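# Find an amber-lit server or park at the charger

## Task

Look over the servers along the aisle for one whose front display glows amber rather than blue. If such a server exists, stop facing its cabinet so that this server fills the exact centre of the head_camera image. The central square of that image, which is as tall as the full picture, should cover the server from roughly its middle up to the point where its display starts. The view must be head-on, sharp and unobstructed. If no server is amber, stop parked squarely within the taped charging area, near the wall charger, with either the robot's front or its back facing the charger. In both cases, every object must be where it began and the gripper must hold nothing. The robot must not fall over or finish leaning. During the final second after the scene has settled, the arm, the hand and the head must touch nothing, and the base must not touch any movable thing such as a part, box, cart, lid or drawer.

## Robot and tools

Robot: a Hello Robot Stretch 3 with one arm. It has a two-wheeled base (0.33 m long, 0.34 m wide), a lift that moves along a vertical mast, and a telescoping arm that reaches out to the robot's RIGHT side. The gripper cannot move forward on its own; you drive the base for that. The base turns in place about a point midway between its wheels, 0.05 m behind its front edge, and it cannot move sideways. With the arm retracted and the wrist folded, a turn in place sweeps a radius of 0.28 m. The head carries head_camera and nav_camera, and head_pan_rad and head_tilt_rad aim both of them. wrist_camera rides on the gripper.

Frames: the base frame has its origin on the floor between the drive wheels, with x forward, y to the left and z up. The odometry frame is the base frame as it was at the start. Headings are positive to the left and run from -3.142 to 3.142.

execute_actions takes {"actions": [...]}, and the actions run in order. Each action may contain "robot", "steps" (control steps from 1 to 450, at 30 per second, defaulting to 1) and "until". An action holding only {"steps": n} simply waits. The value of "robot" is one command, or a list of up to 8 commands and {"pause_s": s} entries (s at most 15) that run one after another, or {"stop": true}, which brakes everything and clears the queue.
- "base" holds exactly one key, and the number is an offset counted from where the base stands when that command begins. "translate_m" is metres driven straight, with forward positive and |value| at most 1. "rotate_rad" is a turn in place, with left (counter-clockwise) positive and |value| at most 3.2.
- "joints" maps joint names to absolute targets. Any joint you leave out keeps its current target. The ranges are: lift_m 0 to 1.1 (arm height on the mast); arm_m 0 to 0.52 (extension); wrist_yaw_rad -1.345 to 4.42 (0 points along the arm, 3.0 folds the wrist over the base); wrist_pitch_rad -1.57 to 0.451 (negative tips the fingers down); wrist_roll_rad -2.911 to 2.911; gripper_m -0.089 to 0.179 (larger is more open); head_pan_rad -3.953 to 1.73 (0 faces forward, positive turns left, -1.57 looks along the arm); head_tilt_rad -1.53 to 0.419 (negative looks down).
- "contact_limits": {"arm_m": effort %} from 1 to 100 makes the arm halt once it pushes that hard.
Base and joint motions start together and keep running through later actions and while you think. Sending a new command replaces the targets it names and throws away any older queue. A queue moves on to its next command only after every motion of the current one ends "done" (for the base and gripper, "off_target" also counts).

"until" cuts an action short once its conditions hold. {"robot": {"status": "ended"}} waits until nothing is moving and no queue is running. You can also test individual fields, for example {"lift_m": [">", 0.3]}, using =, !=, <, <=, > or >=, or a status word. {"any": {"status": "ended"}} fires as soon as any one motion ends. If a number or argument is invalid, the whole call is rejected and nothing in it runs.

zoom_image takes camera (head_camera, nav_camera or wrist_camera) and region [x0, y0, x1, y1] in image pixels, measured from the top-left corner, no larger than 504x504. head_camera images are 896x504, so the central square spans about x 196 to 700. finished_scene takes scene (the scene number) and closes that scene for good. Call it only after all motion has ended.

Results: each result gives one image per camera, taken at the end of the call. base_status shows the distance moved so far against its goal. joint_goals, joint_status and measured_speeds are also reported, along with refusals, queue and queue_left. The status words are moving, done, off_target (something is blocking it), contact_stop (the arm or lift hit something and went slack), time_out, stopped and torque_fault (a wrist servo switched off for 10 s). base_odometry counts wheel turns, so slip shows up as travel. base_tilt reports lean in degrees. lidar_m gives 12 sector distances, starting straight ahead and going counter-clockwise (4th is left, 7th is behind, 10th is right), measured in a plane 0.17 m above the floor. head_depth_mm and wrist_depth_mm give 7x7 grids of depth values. motor_effort is in percent. A robot.on_its_own line appears when the robot has changed a target itself, or when a joint is slack, switched off, or leaning.

Speed: the base reaches 0.30 m/s and 1.9 rad/s only when the arm is stowed (lift_m below 0.30, arm_m below 0.03, wrist_yaw_rad above 2.54). Otherwise it is capped at 0.10 m/s and 0.63 rad/s. This task needs no arm work, so keep the arm stowed and drive, turning the head to inspect the displays.

Things to avoid: bumping into cabinets or furniture, especially while reversing, since a snag can tip the robot. If that happens, back out in small moves. Don't let the arm push hard on anything high up. Don't move objects. Make sure the arm, hand and head end up clear of everything and the base is not touching anything movable. Fold or unfold the wrist only with lift_m between 0.32 and 0.95, wrist_pitch_rad at -0.4 and roll near 0. Wait for "ended" before you finish.

Each tool is called after "Call:" in YAML: its name, and indented under it one key for each argument.

## Session

Call:
execute_actions:
  actions: []

Scene clock: 0.00 s.
robot.base_odometry: x=+0.000 y=+0.000 heading=+0.000 (m, m, rad; robot's odometry frame)
robot.turned_by_wheels: +0.000 (rad since the last result)
robot.turned_by_imu: +0.000 (rad since the last result)
robot.base_tilt: forward=-0.8 right=-0.3 (deg)
robot.lidar_m: 0.93 0.82 0.82 0.96 1.74 1.23 0.95 1.47 1.63 1.03 1.38 1.56
robot.head_depth_mm: 1659 1654 1632 1634 1620 1618 1609 / 1441 1419 1410 1418 1416 1394 1396 / 1262 1258 1255 1239 1246 1242 1230 / 1131 1123 1127 1117 1110 1109 1095 / 1022 1027 1020 1014 1015 1012 1005 / 939 932 932 928 923 916 918 / 861 860 860 855 851 850 844
robot.base_status: not_commanded
robot.joint_positions: lift_m=+0.374 arm_m=+0.001 wrist_yaw_rad=+2.933 wrist_pitch_rad=-0.347 wrist_roll_rad=+0.005 gripper_m=+0.037 head_pan_rad=+0.001 head_tilt_rad=-0.011
robot.joint_goals: lift_m=+0.374 arm_m=+0.001 wrist_yaw_rad=+2.933 wrist_pitch_rad=-0.347 wrist_roll_rad=+0.005 gripper_m=+0.037 head_pan_rad=+0.001 head_tilt_rad=-0.011
robot.joint_status: lift_m=not_commanded arm_m=not_commanded wrist_yaw_rad=not_commanded wrist_pitch_rad=not_commanded wrist_roll_rad=not_commanded gripper_m=not_commanded head_pan_rad=not_commanded head_tilt_rad=not_commanded
robot.measured_speeds: translate_m=+0.000 rotate_rad=+0.000 lift_m=+0.000 arm_m=+0.000 wrist_yaw_rad=+0.000 wrist_pitch_rad=+0.000 wrist_roll_rad=+0.000 head_pan_rad=+0.000 head_tilt_rad=+0.000
robot: refusals=0 queue=idle queue_left=0
robot.motor_effort: left_wheel=+1 right_wheel=+0 lift_m=+31 arm_m=-1 wrist_yaw_rad=+0 wrist_pitch_rad=+9 wrist_roll_rad=+0 gripper_m=+1 head_pan_rad=-1 head_tilt_rad=+2 (%)
robot.hand_pose: x=+0.0270 y=+0.0814 z=+0.4029 quat_wxyz=(+0.194, +0.707, +0.049, +0.679) (m; robot's base frame)
robot.wrist_depth_mm: - - - 901 783 673 599 / - - - - 836 718 630 / - - - - 888 768 671 / 991 - - - 923 793 705 / 761 - 819 803 812 787 740 / 622 636 - 625 665 657 658 / 540 549 553 548 550 555 553
pictures: head_camera (sideways: a quarter turn clockwise sets it upright), nav_camera (sideways: a quarter turn counterclockwise sets it upright), wrist_camera
Images, in order (width x height): head_camera 896x504, nav_camera 672x504, wrist_camera 644x364.

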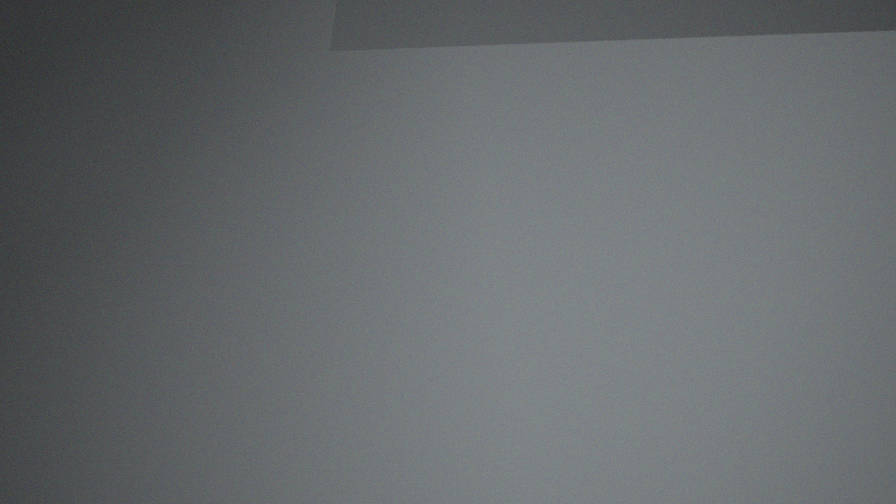

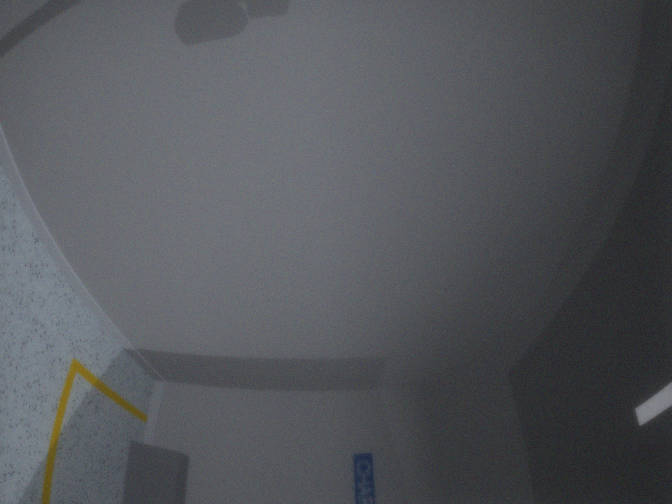

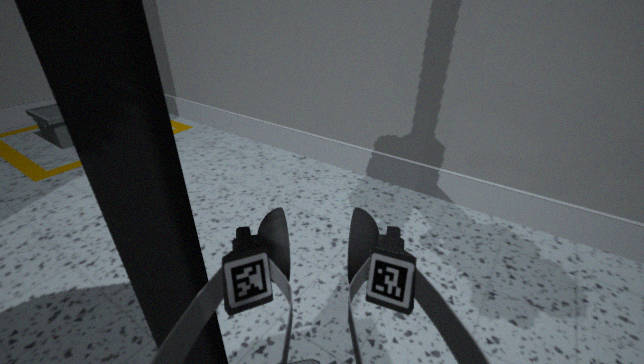

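Call:
execute_actions:
  actions:
    - {"robot":{"joints":{"head_pan_rad":-1.4,"head_tilt_rad":-0.5,"lift_m":0.27,"wrist_yaw_rad":3.0,"wrist_pitch_rad":-0.4}},"steps":100,"until":{"robot":{"status":"ended"}}}

Call:
execute_actions:
  actions:
    - {"robot":{"joints":{"head_pan_rad":-2.7}},"steps":100,"until":{"robot":{"status":"ended"}}}

Scene clock: 1.77 s.
robot.base_odometry: x=+0.000 y=+0.000 heading=+0.000 (m, m, rad; robot's odometry frame)
robot.turned_by_wheels: +0.000 (rad since the last result)
robot.turned_by_imu: +0.000 (rad since the last result)
robot.base_tilt: forward=-0.8 right=-0.3 (deg)
robot.lidar_m: 0.93 0.82 0.82 0.97 1.74 1.23 0.95 1.47 1.64 1.03 1.37 1.57
robot.head_depth_mm: 1109 1228 1366 1523 1713 1606 1335 / 1021 1124 1242 1393 1570 1597 1339 / 902 988 1077 1235 1380 1515 1340 / 939 1025 1127 1259 1417 1521 1350 / 1080 1189 1331 1509 1737 1621 1352 / 1261 1429 1631 1883 1987 1632 1358 / 1507 1736 1961 2133 2054 1640 1351
robot.base_status: not_commanded
robot.joint_positions: lift_m=+0.270 arm_m=+0.001 wrist_yaw_rad=+2.998 wrist_pitch_rad=-0.414 wrist_roll_rad=+0.005 gripper_m=+0.037 head_pan_rad=-1.393 head_tilt_rad=-0.494
robot.joint_goals: lift_m=+0.270 arm_m=+0.001 wrist_yaw_rad=+3.000 wrist_pitch_rad=-0.400 wrist_roll_rad=+0.005 gripper_m=+0.037 head_pan_rad=-1.400 head_tilt_rad=-0.500
robot.joint_status: lift_m=done arm_m=not_commanded wrist_yaw_rad=done wrist_pitch_rad=done wrist_roll_rad=not_commanded gripper_m=not_commanded head_pan_rad=done head_tilt_rad=done
robot.measured_speeds: translate_m=+0.000 rotate_rad=+0.000 lift_m=+0.000 arm_m=+0.000 wrist_yaw_rad=+0.000 wrist_pitch_rad=+0.000 wrist_roll_rad=+0.000 head_pan_rad=+0.000 head_tilt_rad=+0.000
robot: refusals=0 queue=done queue_left=0
robot.motor_effort: left_wheel=+0(0) right_wheel=+0(0) lift_m=+20(30) arm_m=-1(1) wrist_yaw_rad=+1(2) wrist_pitch_rad=+8(8) wrist_roll_rad=+0(0) gripper_m=+0(0) head_pan_rad=-3(30) head_tilt_rad=-3(30) (%)
robot.hand_pose: x=+0.0108 y=+0.0763 z=+0.2839 quat_wxyz=(+0.195, +0.702, +0.095, +0.678) (m; robot's base frame)
robot.wrist_depth_mm: - - - 989 788 683 602 / - - - - 882 748 642 / 901 901 928 916 883 798 682 / 705 692 715 710 701 719 683 / 558 549 - 569 584 566 575 / 469 491 - - 483 480 488 / - - - - 422 416 408
pictures: head_camera (sideways: a quarter turn clockwise sets it upright), nav_camera (sideways: a quarter turn counterclockwise sets it upright), wrist_camera
camera_calibration (this result's frames):
head_camera: T_world_to_cam=[[-0.0553091, 0.490349, -0.869769, 1.15319], [0.99033, 0.137943, 0.0147925, -0.0256201], [0.127232, -0.86054, -0.493237, 0.598991], [0, 0, 0, 1]] pos_world=[0.0129431, -0.0464737, 1.29883]
nav_camera: T_world_to_cam=[[0.0598145, -0.452373, 0.889821, -1.11584], [-0.986714, -0.161688, -0.0158723, 0.0817755], [0.151054, -0.877049, -0.456034, 0.550274], [0, 0, 0, 1]] pos_world=[0.0643114, -0.00893555, 1.24514]
wrist_camera: T_world_to_cam=[[0.987027, -0.160467, 0.00532545, 0.00232894], [-0.0851248, -0.551147, -0.830055, 0.313688], [0.136132, 0.818833, -0.557656, 0.258829], [0, 0, 0, 1]] pos_world=[-0.0108309, -0.0386759, 0.404703]
Images, in order (width x height): head_camera 896x504, nav_camera 672x504, wrist_camera 644x364.

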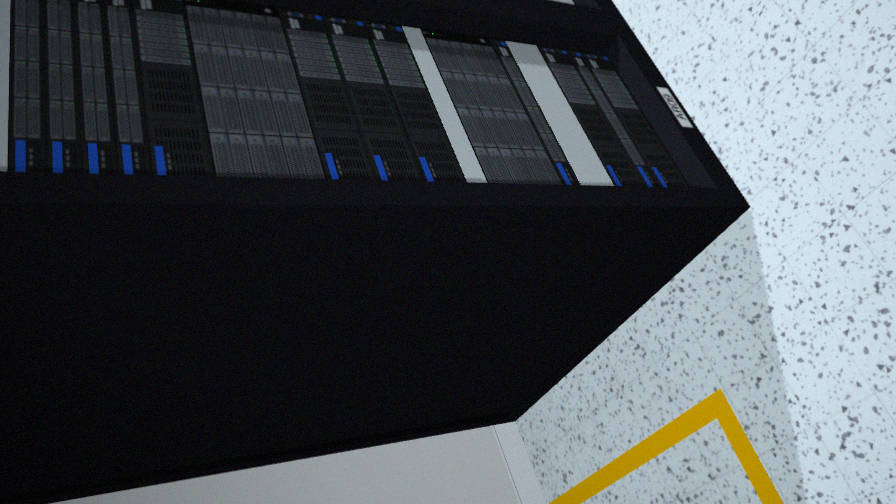

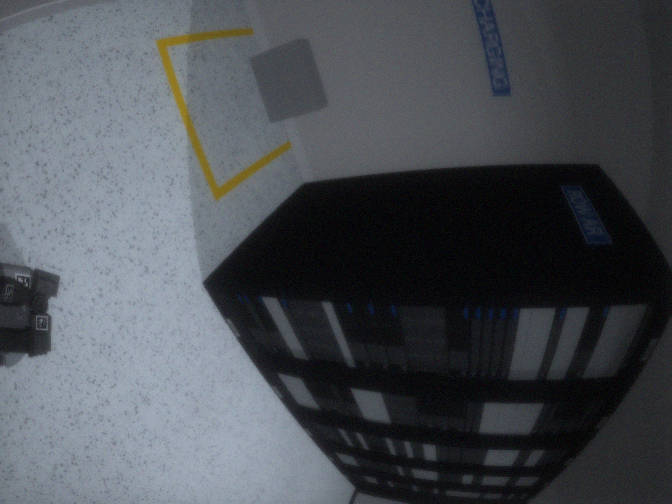

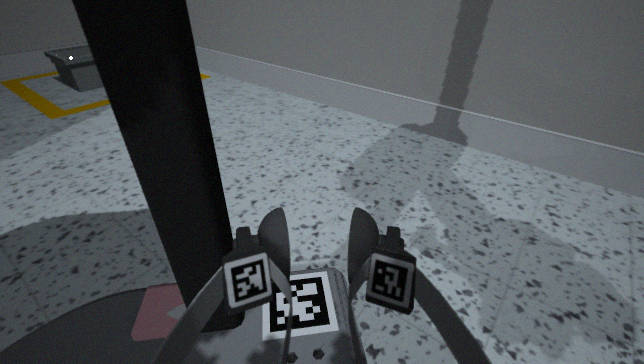

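Scene clock: 2.97 s.
robot.base_odometry: x=+0.000 y=+0.000 heading=+0.000 (m, m, rad; robot's odometry frame)
robot.turned_by_wheels: +0.000 (rad since the last result)
robot.turned_by_imu: +0.000 (rad since the last result)
robot.base_tilt: forward=-0.7 right=-0.4 (deg)
robot.lidar_m: 0.93 0.82 0.82 0.97 1.75 1.23 0.95 1.46 1.64 1.03 1.37 1.57
robot.head_depth_mm: 1079 1143 1205 1282 1363 1433 1322 / 1205 1287 1383 1507 1647 1572 1334 / 1510 1635 1763 1936 1921 1613 1342 / 1742 2074 2298 2450 2028 1620 1351 / 2547 2798 3131 2707 2031 1620 1359 / 3286 3609 3950 2689 2034 1626 1358 / 3315 3615 3730 2730 2033 1634 1361
robot.base_status: not_commanded
robot.joint_positions: lift_m=+0.270 arm_m=+0.001 wrist_yaw_rad=+2.998 wrist_pitch_rad=-0.414 wrist_roll_rad=+0.005 gripper_m=+0.037 head_pan_rad=-2.693 head_tilt_rad=-0.494
robot.joint_goals: lift_m=+0.270 arm_m=+0.001 wrist_yaw_rad=+3.000 wrist_pitch_rad=-0.400 wrist_roll_rad=+0.005 gripper_m=+0.037 head_pan_rad=-2.700 head_tilt_rad=-0.500
robot.joint_status: lift_m=done arm_m=not_commanded wrist_yaw_rad=done wrist_pitch_rad=done wrist_roll_rad=not_commanded gripper_m=not_commanded head_pan_rad=done head_tilt_rad=done
robot.measured_speeds: translate_m=+0.000 rotate_rad=+0.000 lift_m=+0.000 arm_m=+0.000 wrist_yaw_rad=+0.000 wrist_pitch_rad=+0.000 wrist_roll_rad=+0.000 head_pan_rad=+0.000 head_tilt_rad=+0.000
robot: refusals=0 queue=done queue_left=0
robot.motor_effort: left_wheel=+0(0) right_wheel=+0(0) lift_m=+20(21) arm_m=+0(0) wrist_yaw_rad=+1(2) wrist_pitch_rad=+8(9) wrist_roll_rad=+0(0) gripper_m=+1(0) head_pan_rad=-3(33) head_tilt_rad=-3(3) (%)
robot.hand_pose: x=+0.0108 y=+0.0763 z=+0.2839 quat_wxyz=(+0.195, +0.702, +0.095, +0.678) (m; robot's base frame)
robot.wrist_depth_mm: - - - - 826 708 612 / - - - - 874 730 633 / 889 893 941 910 869 771 685 / 680 697 701 707 695 704 679 / 560 570 - 569 591 571 577 / 472 489 - - 481 489 482 / - - - - 418 415 412
pictures: head_camera (sideways: a quarter turn clockwise sets it upright), nav_camera (sideways: a quarter turn counterclockwise sets it upright), wrist_camera
camera_calibration (this result's frames):
head_camera: T_world_to_cam=[[0.457863, 0.184565, -0.869654, 1.1499], [0.397855, -0.917329, 0.0147832, -0.0219938], [-0.79503, -0.352765, -0.493441, 0.604882], [0, 0, 0, 1]] pos_world=[-0.0368483, -0.0190264, 1.29882]
nav_camera: T_world_to_cam=[[-0.42007, -0.178748, 0.889714, -1.11277], [-0.419767, 0.907493, -0.0158687, 0.0783123], [-0.804572, -0.380139, -0.456243, 0.556376], [0, 0, 0, 1]] pos_world=[0.0130755, -0.0584743, 1.24513]
wrist_camera: T_world_to_cam=[[0.987027, -0.160467, 0.00532544, 0.00232895], [-0.0851249, -0.551147, -0.830055, 0.313687], [0.136132, 0.818833, -0.557656, 0.258829], [0, 0, 0, 1]] pos_world=[-0.0108309, -0.0386759, 0.404703]
Images, in order (width x height): head_camera 896x504, nav_camera 672x504, wrist_camera 644x364.

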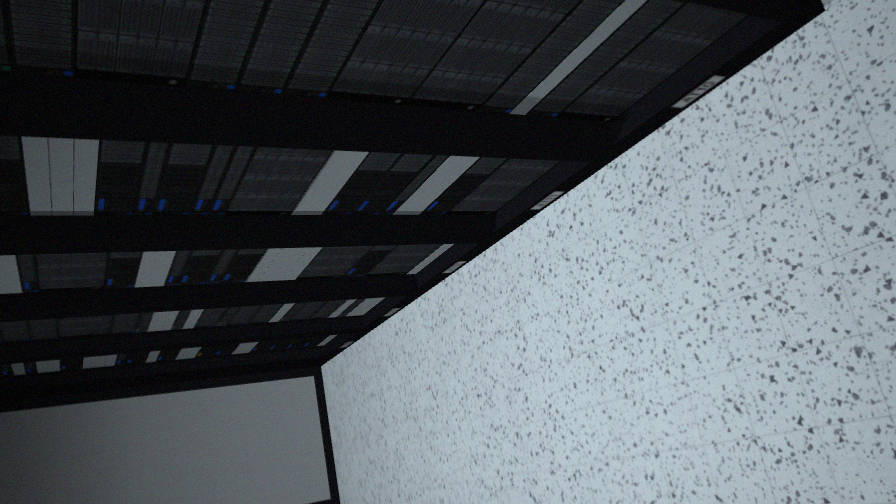

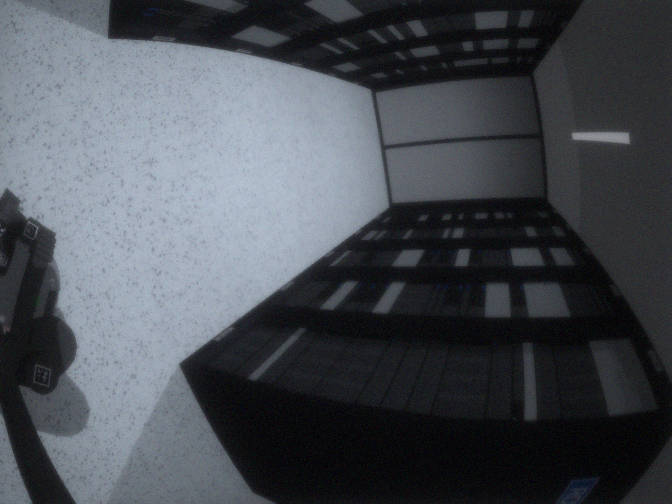

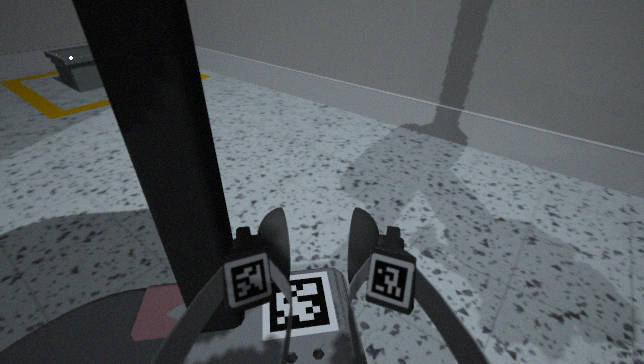

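Call:
execute_actions:
  actions:
    - {"robot":[{"base":{"rotate_rad":0.82},"joints":{"head_pan_rad":1.55,"head_tilt_rad":-0.5}}],"steps":100,"until":{"robot":{"base_status":"done"}}}
    - {"robot":{"base":{"translate_m":-1}},"steps":200,"until":{"robot":{"translate_m":["<",-0.8]}}}
    - {"robot":{"base":{"translate_m":-1}},"steps":80}
    - {"robot":{"base":{"translate_m":-1}},"steps":80}

Call:
execute_actions:
  actions:
    - {"robot":{"base":{"translate_m":-0.85}},"steps":200,"until":{"robot":{"status":"ended"}}}

Scene clock: 13.47 s.
robot.base_odometry: x=-1.620 y=-1.736 heading=+0.820 (m, m, rad; robot's odometry frame)
robot.turned_by_wheels: +0.820 (rad since the last result)
robot.turned_by_imu: +0.811 (rad since the last result)
robot.base_tilt: forward=-0.9 right=+0.4 (deg)
robot.lidar_m: 3.16 1.20 0.92 0.84 0.94 1.36 1.51 0.91 0.73 0.65 0.75 1.08
robot.head_depth_mm: 751 816 895 989 1104 1252 1309 / 755 817 895 991 1103 1239 1308 / 751 815 890 985 1098 1236 1304 / 748 813 903 973 1096 1196 1301 / 708 756 824 914 1034 1190 1314 / 723 804 887 977 1093 1231 1310 / 746 811 888 976 1089 1232 1317
robot.base_status: moving (translate_m -0.7831 of -1.0000)
robot.joint_positions: lift_m=+0.270 arm_m=+0.001 wrist_yaw_rad=+2.999 wrist_pitch_rad=-0.414 wrist_roll_rad=+0.005 gripper_m=+0.037 head_pan_rad=+1.543 head_tilt_rad=-0.494
robot.joint_goals: lift_m=+0.270 arm_m=+0.001 wrist_yaw_rad=+3.000 wrist_pitch_rad=-0.400 wrist_roll_rad=+0.005 gripper_m=+0.037 head_pan_rad=+1.550 head_tilt_rad=-0.500
robot.joint_status: lift_m=done arm_m=not_commanded wrist_yaw_rad=done wrist_pitch_rad=done wrist_roll_rad=not_commanded gripper_m=not_commanded head_pan_rad=done head_tilt_rad=done
robot.measured_speeds: translate_m=-0.294 rotate_rad=+0.000 lift_m=+0.000 arm_m=+0.000 wrist_yaw_rad=+0.000 wrist_pitch_rad=+0.000 wrist_roll_rad=+0.000 head_pan_rad=+0.000 head_tilt_rad=+0.000
robot: refusals=0 queue=running queue_left=0
robot.motor_effort: left_wheel=-4(12) right_wheel=-1(11) lift_m=+20(21) arm_m=-1(0) wrist_yaw_rad=+1(1) wrist_pitch_rad=+9(8) wrist_roll_rad=+0(1) gripper_m=+0(1) head_pan_rad=+1(30) head_tilt_rad=-2(2) (%)
robot.hand_pose: x=+0.0108 y=+0.0763 z=+0.2839 quat_wxyz=(+0.195, +0.702, +0.095, +0.678) (m; robot's base frame)
robot.wrist_depth_mm: 764 - 805 862 887 868 891 / 837 - 881 916 955 920 - / 872 863 899 908 949 967 929 / 697 693 718 704 706 711 716 / 561 574 - 568 595 570 570 / 467 490 - - 489 489 484 / - - - - 418 413 420
pictures: head_camera (sideways: a quarter turn clockwise sets it upright), nav_camera (sideways: a quarter turn counterclockwise sets it upright), wrist_camera
camera_calibration (this result's frames):
head_camera: T_world_to_cam=[[-0.0461612, -0.491852, -0.869454, 1.15272], [-0.997608, 0.0675232, 0.0147672, -0.0134606], [0.0514451, 0.868056, -0.493793, 0.600177], [0, 0, 0, 1]] pos_world=[0.00890632, 0.0468889, 1.2988]
nav_camera: T_world_to_cam=[[0.0339845, 0.455613, 0.889529, -1.1153], [0.998926, -0.0435412, -0.0158624, 0.0696501], [0.0315041, 0.889112, -0.456603, 0.551744], [0, 0, 0, 1]] pos_world=[-0.0490545, 0.0206157, 1.24513]
wrist_camera: T_world_to_cam=[[0.987056, -0.160288, 0.00532548, 0.00235473], [-0.0850249, -0.551162, -0.830055, 0.313682], [0.135983, 0.818858, -0.557656, 0.258833], [0, 0, 0, 1]] pos_world=[-0.0108504, -0.0386802, 0.404701]
Images, in order (width x height): head_camera 896x504, nav_camera 672x504, wrist_camera 644x364.

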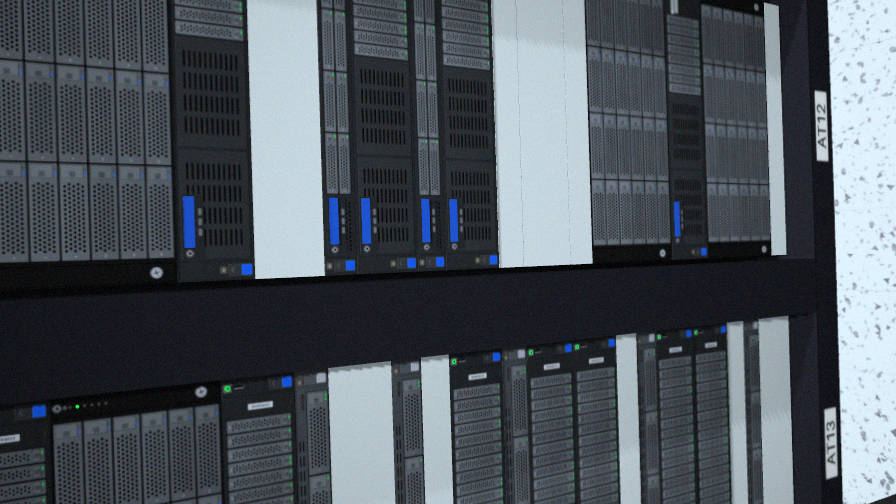

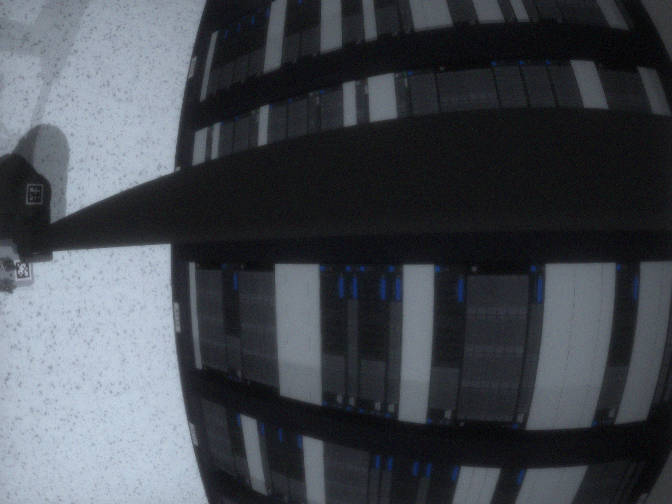

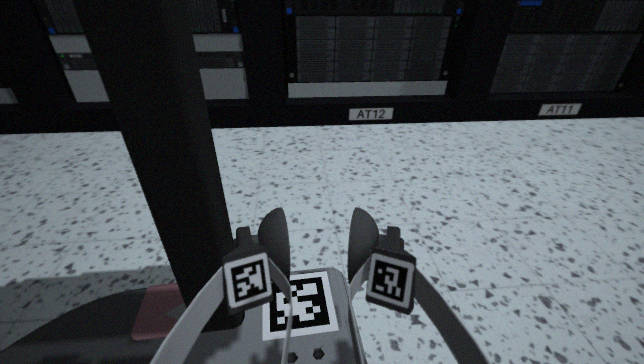

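Scene clock: 17.47 s.
robot.base_odometry: x=-2.200 y=-2.357 heading=+0.820 (m, m, rad; robot's odometry frame)
robot.turned_by_wheels: +0.000 (rad since the last result)
robot.turned_by_imu: -0.002 (rad since the last result)
robot.base_tilt: forward=-0.8 right=-0.3 (deg)
robot.lidar_m: 3.99 1.20 0.91 0.90 0.89 0.68 0.67 0.70 0.67 0.61 0.63 0.93
robot.head_depth_mm: 797 870 947 1045 1168 1328 1339 / 746 812 903 1010 1136 1295 1334 / 797 855 920 1023 1147 1273 1331 / 799 862 947 1041 1163 1310 1350 / 793 862 943 1035 1158 1310 1339 / 793 861 942 1036 1156 1310 1348 / 794 860 942 1035 1144 1257 1324
robot.base_status: done (translate_m -0.8500 of -0.8500)
robot.joint_positions: lift_m=+0.270 arm_m=+0.001 wrist_yaw_rad=+2.999 wrist_pitch_rad=-0.414 wrist_roll_rad=+0.005 gripper_m=+0.037 head_pan_rad=+1.543 head_tilt_rad=-0.494
robot.joint_goals: lift_m=+0.270 arm_m=+0.001 wrist_yaw_rad=+3.000 wrist_pitch_rad=-0.400 wrist_roll_rad=+0.005 gripper_m=+0.037 head_pan_rad=+1.550 head_tilt_rad=-0.500
robot.joint_status: lift_m=done arm_m=not_commanded wrist_yaw_rad=done wrist_pitch_rad=done wrist_roll_rad=not_commanded gripper_m=not_commanded head_pan_rad=done head_tilt_rad=done
robot.measured_speeds: translate_m=+0.000 rotate_rad=+0.000 lift_m=+0.000 arm_m=+0.000 wrist_yaw_rad=+0.000 wrist_pitch_rad=+0.000 wrist_roll_rad=+0.000 head_pan_rad=+0.000 head_tilt_rad=+0.000
robot: refusals=0 queue=done queue_left=0
robot.motor_effort: left_wheel=-1(3) right_wheel=+1(5) lift_m=+20(21) arm_m=-1(1) wrist_yaw_rad=+1(1) wrist_pitch_rad=+8(9) wrist_roll_rad=+0(0) gripper_m=+1(1) head_pan_rad=+2(2) head_tilt_rad=-3(4) (%)
robot.hand_pose: x=+0.0107 y=+0.0763 z=+0.2839 quat_wxyz=(+0.195, +0.702, +0.096, +0.678) (m; robot's base frame)
robot.wrist_depth_mm: 796 - 868 870 938 940 974 / 837 - 946 955 - - - / 855 928 944 927 939 917 944 / 682 704 704 725 698 718 732 / 559 567 - 571 588 572 585 / 469 484 - - 486 480 482 / - - - - 417 417 420
pictures: head_camera (sideways: a quarter turn clockwise sets it upright), nav_camera (sideways: a quarter turn counterclockwise sets it upright), wrist_camera
camera_calibration (this result's frames):
head_camera: T_world_to_cam=[[-0.0461517, -0.491853, -0.869454, 1.15272], [-0.99761, 0.067504, 0.0147672, -0.0134606], [0.0514283, 0.868057, -0.493793, 0.600177], [0, 0, 0, 1]] pos_world=[0.00890542, 0.046889, 1.2988]
nav_camera: T_world_to_cam=[[0.0339757, 0.455614, 0.889529, -1.1153], [0.998927, -0.0435219, -0.0158624, 0.0696501], [0.0314869, 0.889113, -0.456603, 0.551745], [0, 0, 0, 1]] pos_world=[-0.0490549, 0.0206146, 1.24513]
wrist_camera: T_world_to_cam=[[0.987125, -0.15986, 0.0053279, 0.00241784], [-0.0848028, -0.551313, -0.829977, 0.313633], [0.135618, 0.81884, -0.557772, 0.258869], [0, 0, 0, 1]] pos_world=[-0.0108971, -0.0386763, 0.404685]
Images, in order (width x height): head_camera 896x504, nav_camera 672x504, wrist_camera 644x364.

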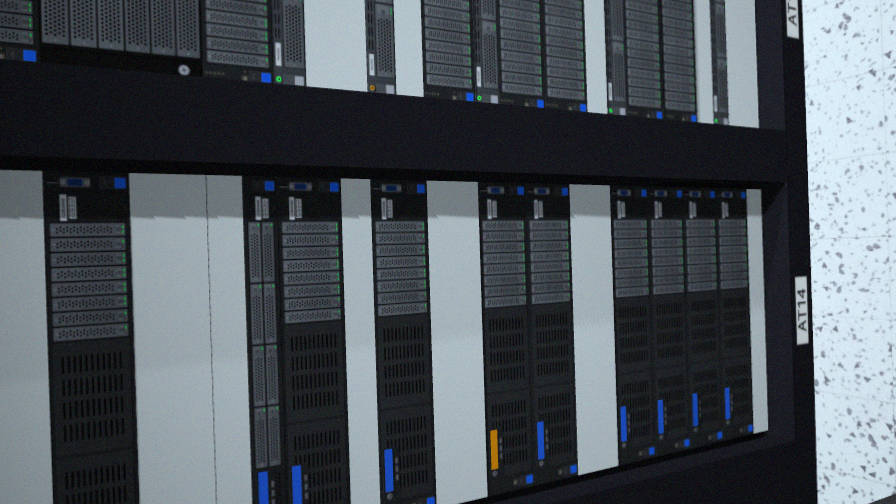

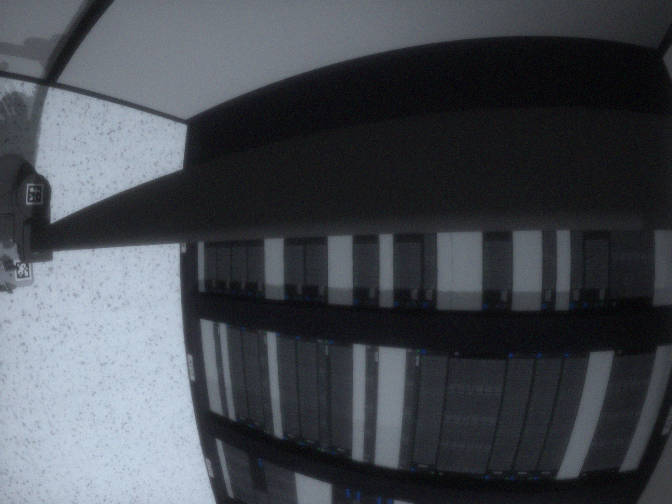

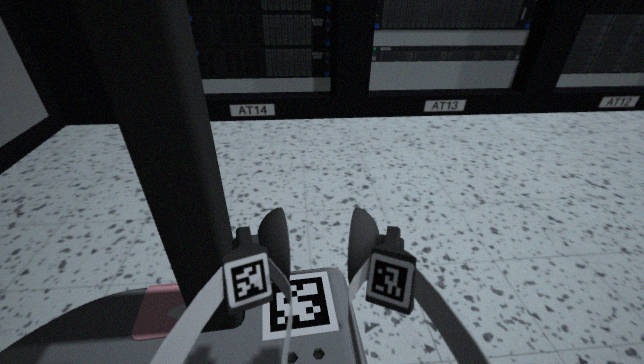

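Call:
execute_actions:
  actions:
    - {"robot":{"base":{"translate_m":-0.13},"joints":{"head_tilt_rad":-0.585}},"steps":200,"until":{"robot":{"status":"ended"}}}

Scene clock: 19.77 s.
robot.base_odometry: x=-2.289 y=-2.453 heading=+0.820 (m, m, rad; robot's odometry frame)
robot.turned_by_wheels: +0.000 (rad since the last result)
robot.turned_by_imu: -0.001 (rad since the last result)
robot.base_tilt: forward=-0.8 right=-0.3 (deg)
robot.lidar_m: 4.13 1.24 0.94 0.94 0.72 0.55 0.54 0.57 0.64 0.65 0.65 0.98
robot.head_depth_mm: 779 846 929 1059 1250 1434 1264 / 807 888 991 1092 1229 1388 1279 / 811 889 988 1111 1279 1414 1277 / 806 889 984 1114 1266 1420 1267 / 803 885 988 1108 1250 1418 1283 / 804 879 982 1092 1227 1397 1285 / 800 860 931 1033 1172 1370 1320
robot.base_status: done (translate_m -0.1300 of -0.1300)
robot.joint_positions: lift_m=+0.270 arm_m=+0.001 wrist_yaw_rad=+2.999 wrist_pitch_rad=-0.414 wrist_roll_rad=+0.005 gripper_m=+0.037 head_pan_rad=+1.543 head_tilt_rad=-0.578
robot.joint_goals: lift_m=+0.270 arm_m=+0.001 wrist_yaw_rad=+3.000 wrist_pitch_rad=-0.400 wrist_roll_rad=+0.005 gripper_m=+0.037 head_pan_rad=+1.550 head_tilt_rad=-0.585
robot.joint_status: lift_m=done arm_m=not_commanded wrist_yaw_rad=done wrist_pitch_rad=done wrist_roll_rad=not_commanded gripper_m=not_commanded head_pan_rad=done head_tilt_rad=done
robot.measured_speeds: translate_m=+0.000 rotate_rad=+0.000 lift_m=+0.000 arm_m=+0.000 wrist_yaw_rad=+0.000 wrist_pitch_rad=+0.000 wrist_roll_rad=+0.000 head_pan_rad=+0.000 head_tilt_rad=+0.000
robot: refusals=0 queue=done queue_left=0
robot.motor_effort: left_wheel=-1(12) right_wheel=+2(8) lift_m=+20(20) arm_m=+0(0) wrist_yaw_rad=+0(0) wrist_pitch_rad=+9(8) wrist_roll_rad=+0(1) gripper_m=+0(1) head_pan_rad=+1(2) head_tilt_rad=-4(13) (%)
robot.hand_pose: x=+0.0107 y=+0.0763 z=+0.2839 quat_wxyz=(+0.195, +0.702, +0.096, +0.678) (m; robot's base frame)
robot.wrist_depth_mm: 696 - 872 888 912 913 945 / 708 - 945 982 - - - / 712 876 910 937 907 948 954 / 658 691 698 714 701 722 722 / 566 570 - 565 597 567 585 / 477 495 - - 491 483 486 / - - - - 412 415 425
pictures: head_camera (sideways: a quarter turn clockwise sets it upright), nav_camera (sideways: a quarter turn counterclockwise sets it upright), wrist_camera
camera_calibration (this result's frames):
head_camera: T_world_to_cam=[[-0.0480958, -0.562556, -0.825359, 1.09523], [-0.997583, 0.0685381, 0.011417, -0.00909778], [0.0501459, 0.823914, -0.564492, 0.69217], [0, 0, 0, 1]] pos_world=[0.00889082, 0.0464639, 1.29479]
nav_camera: T_world_to_cam=[[0.0359721, 0.528114, 0.848411, -1.06169], [0.998894, -0.0447306, -0.0145088, 0.0678864], [0.0302877, 0.847994, -0.529139, 0.646132], [0, 0, 0, 1]] pos_world=[-0.04919, 0.0158131, 1.24363]
wrist_camera: T_world_to_cam=[[0.987145, -0.159741, 0.00532881, 0.00243531], [-0.0847427, -0.551367, -0.829948, 0.313613], [0.135515, 0.818827, -0.557816, 0.258883], [0, 0, 0, 1]] pos_world=[-0.01091, -0.0386753, 0.404679]
Images, in order (width x height): head_camera 896x504, nav_camera 672x504, wrist_camera 644x364.

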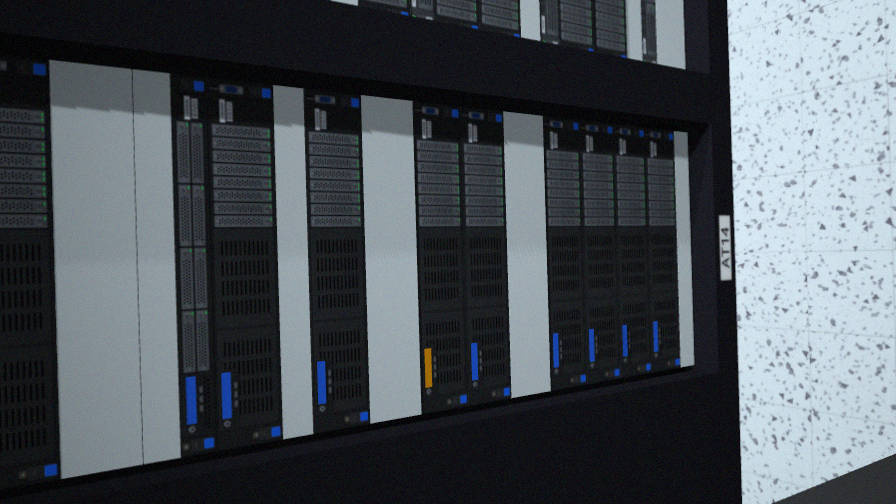

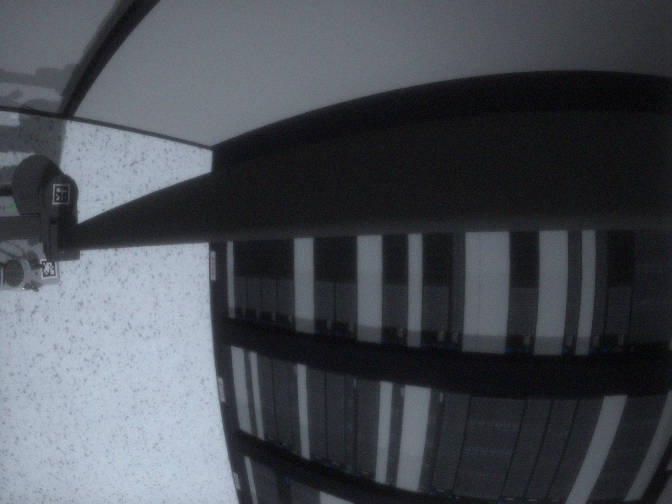

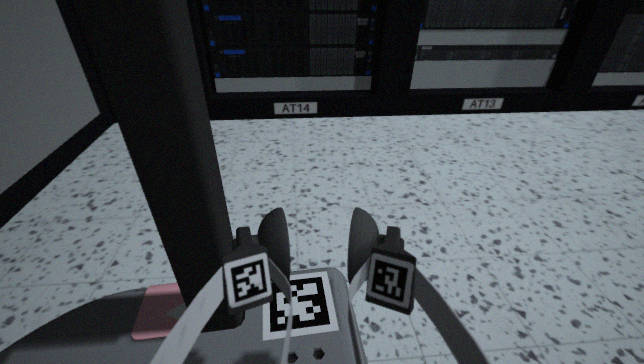

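Call:
finished_scene:
  scene: 1

The scene is finished: the task was done.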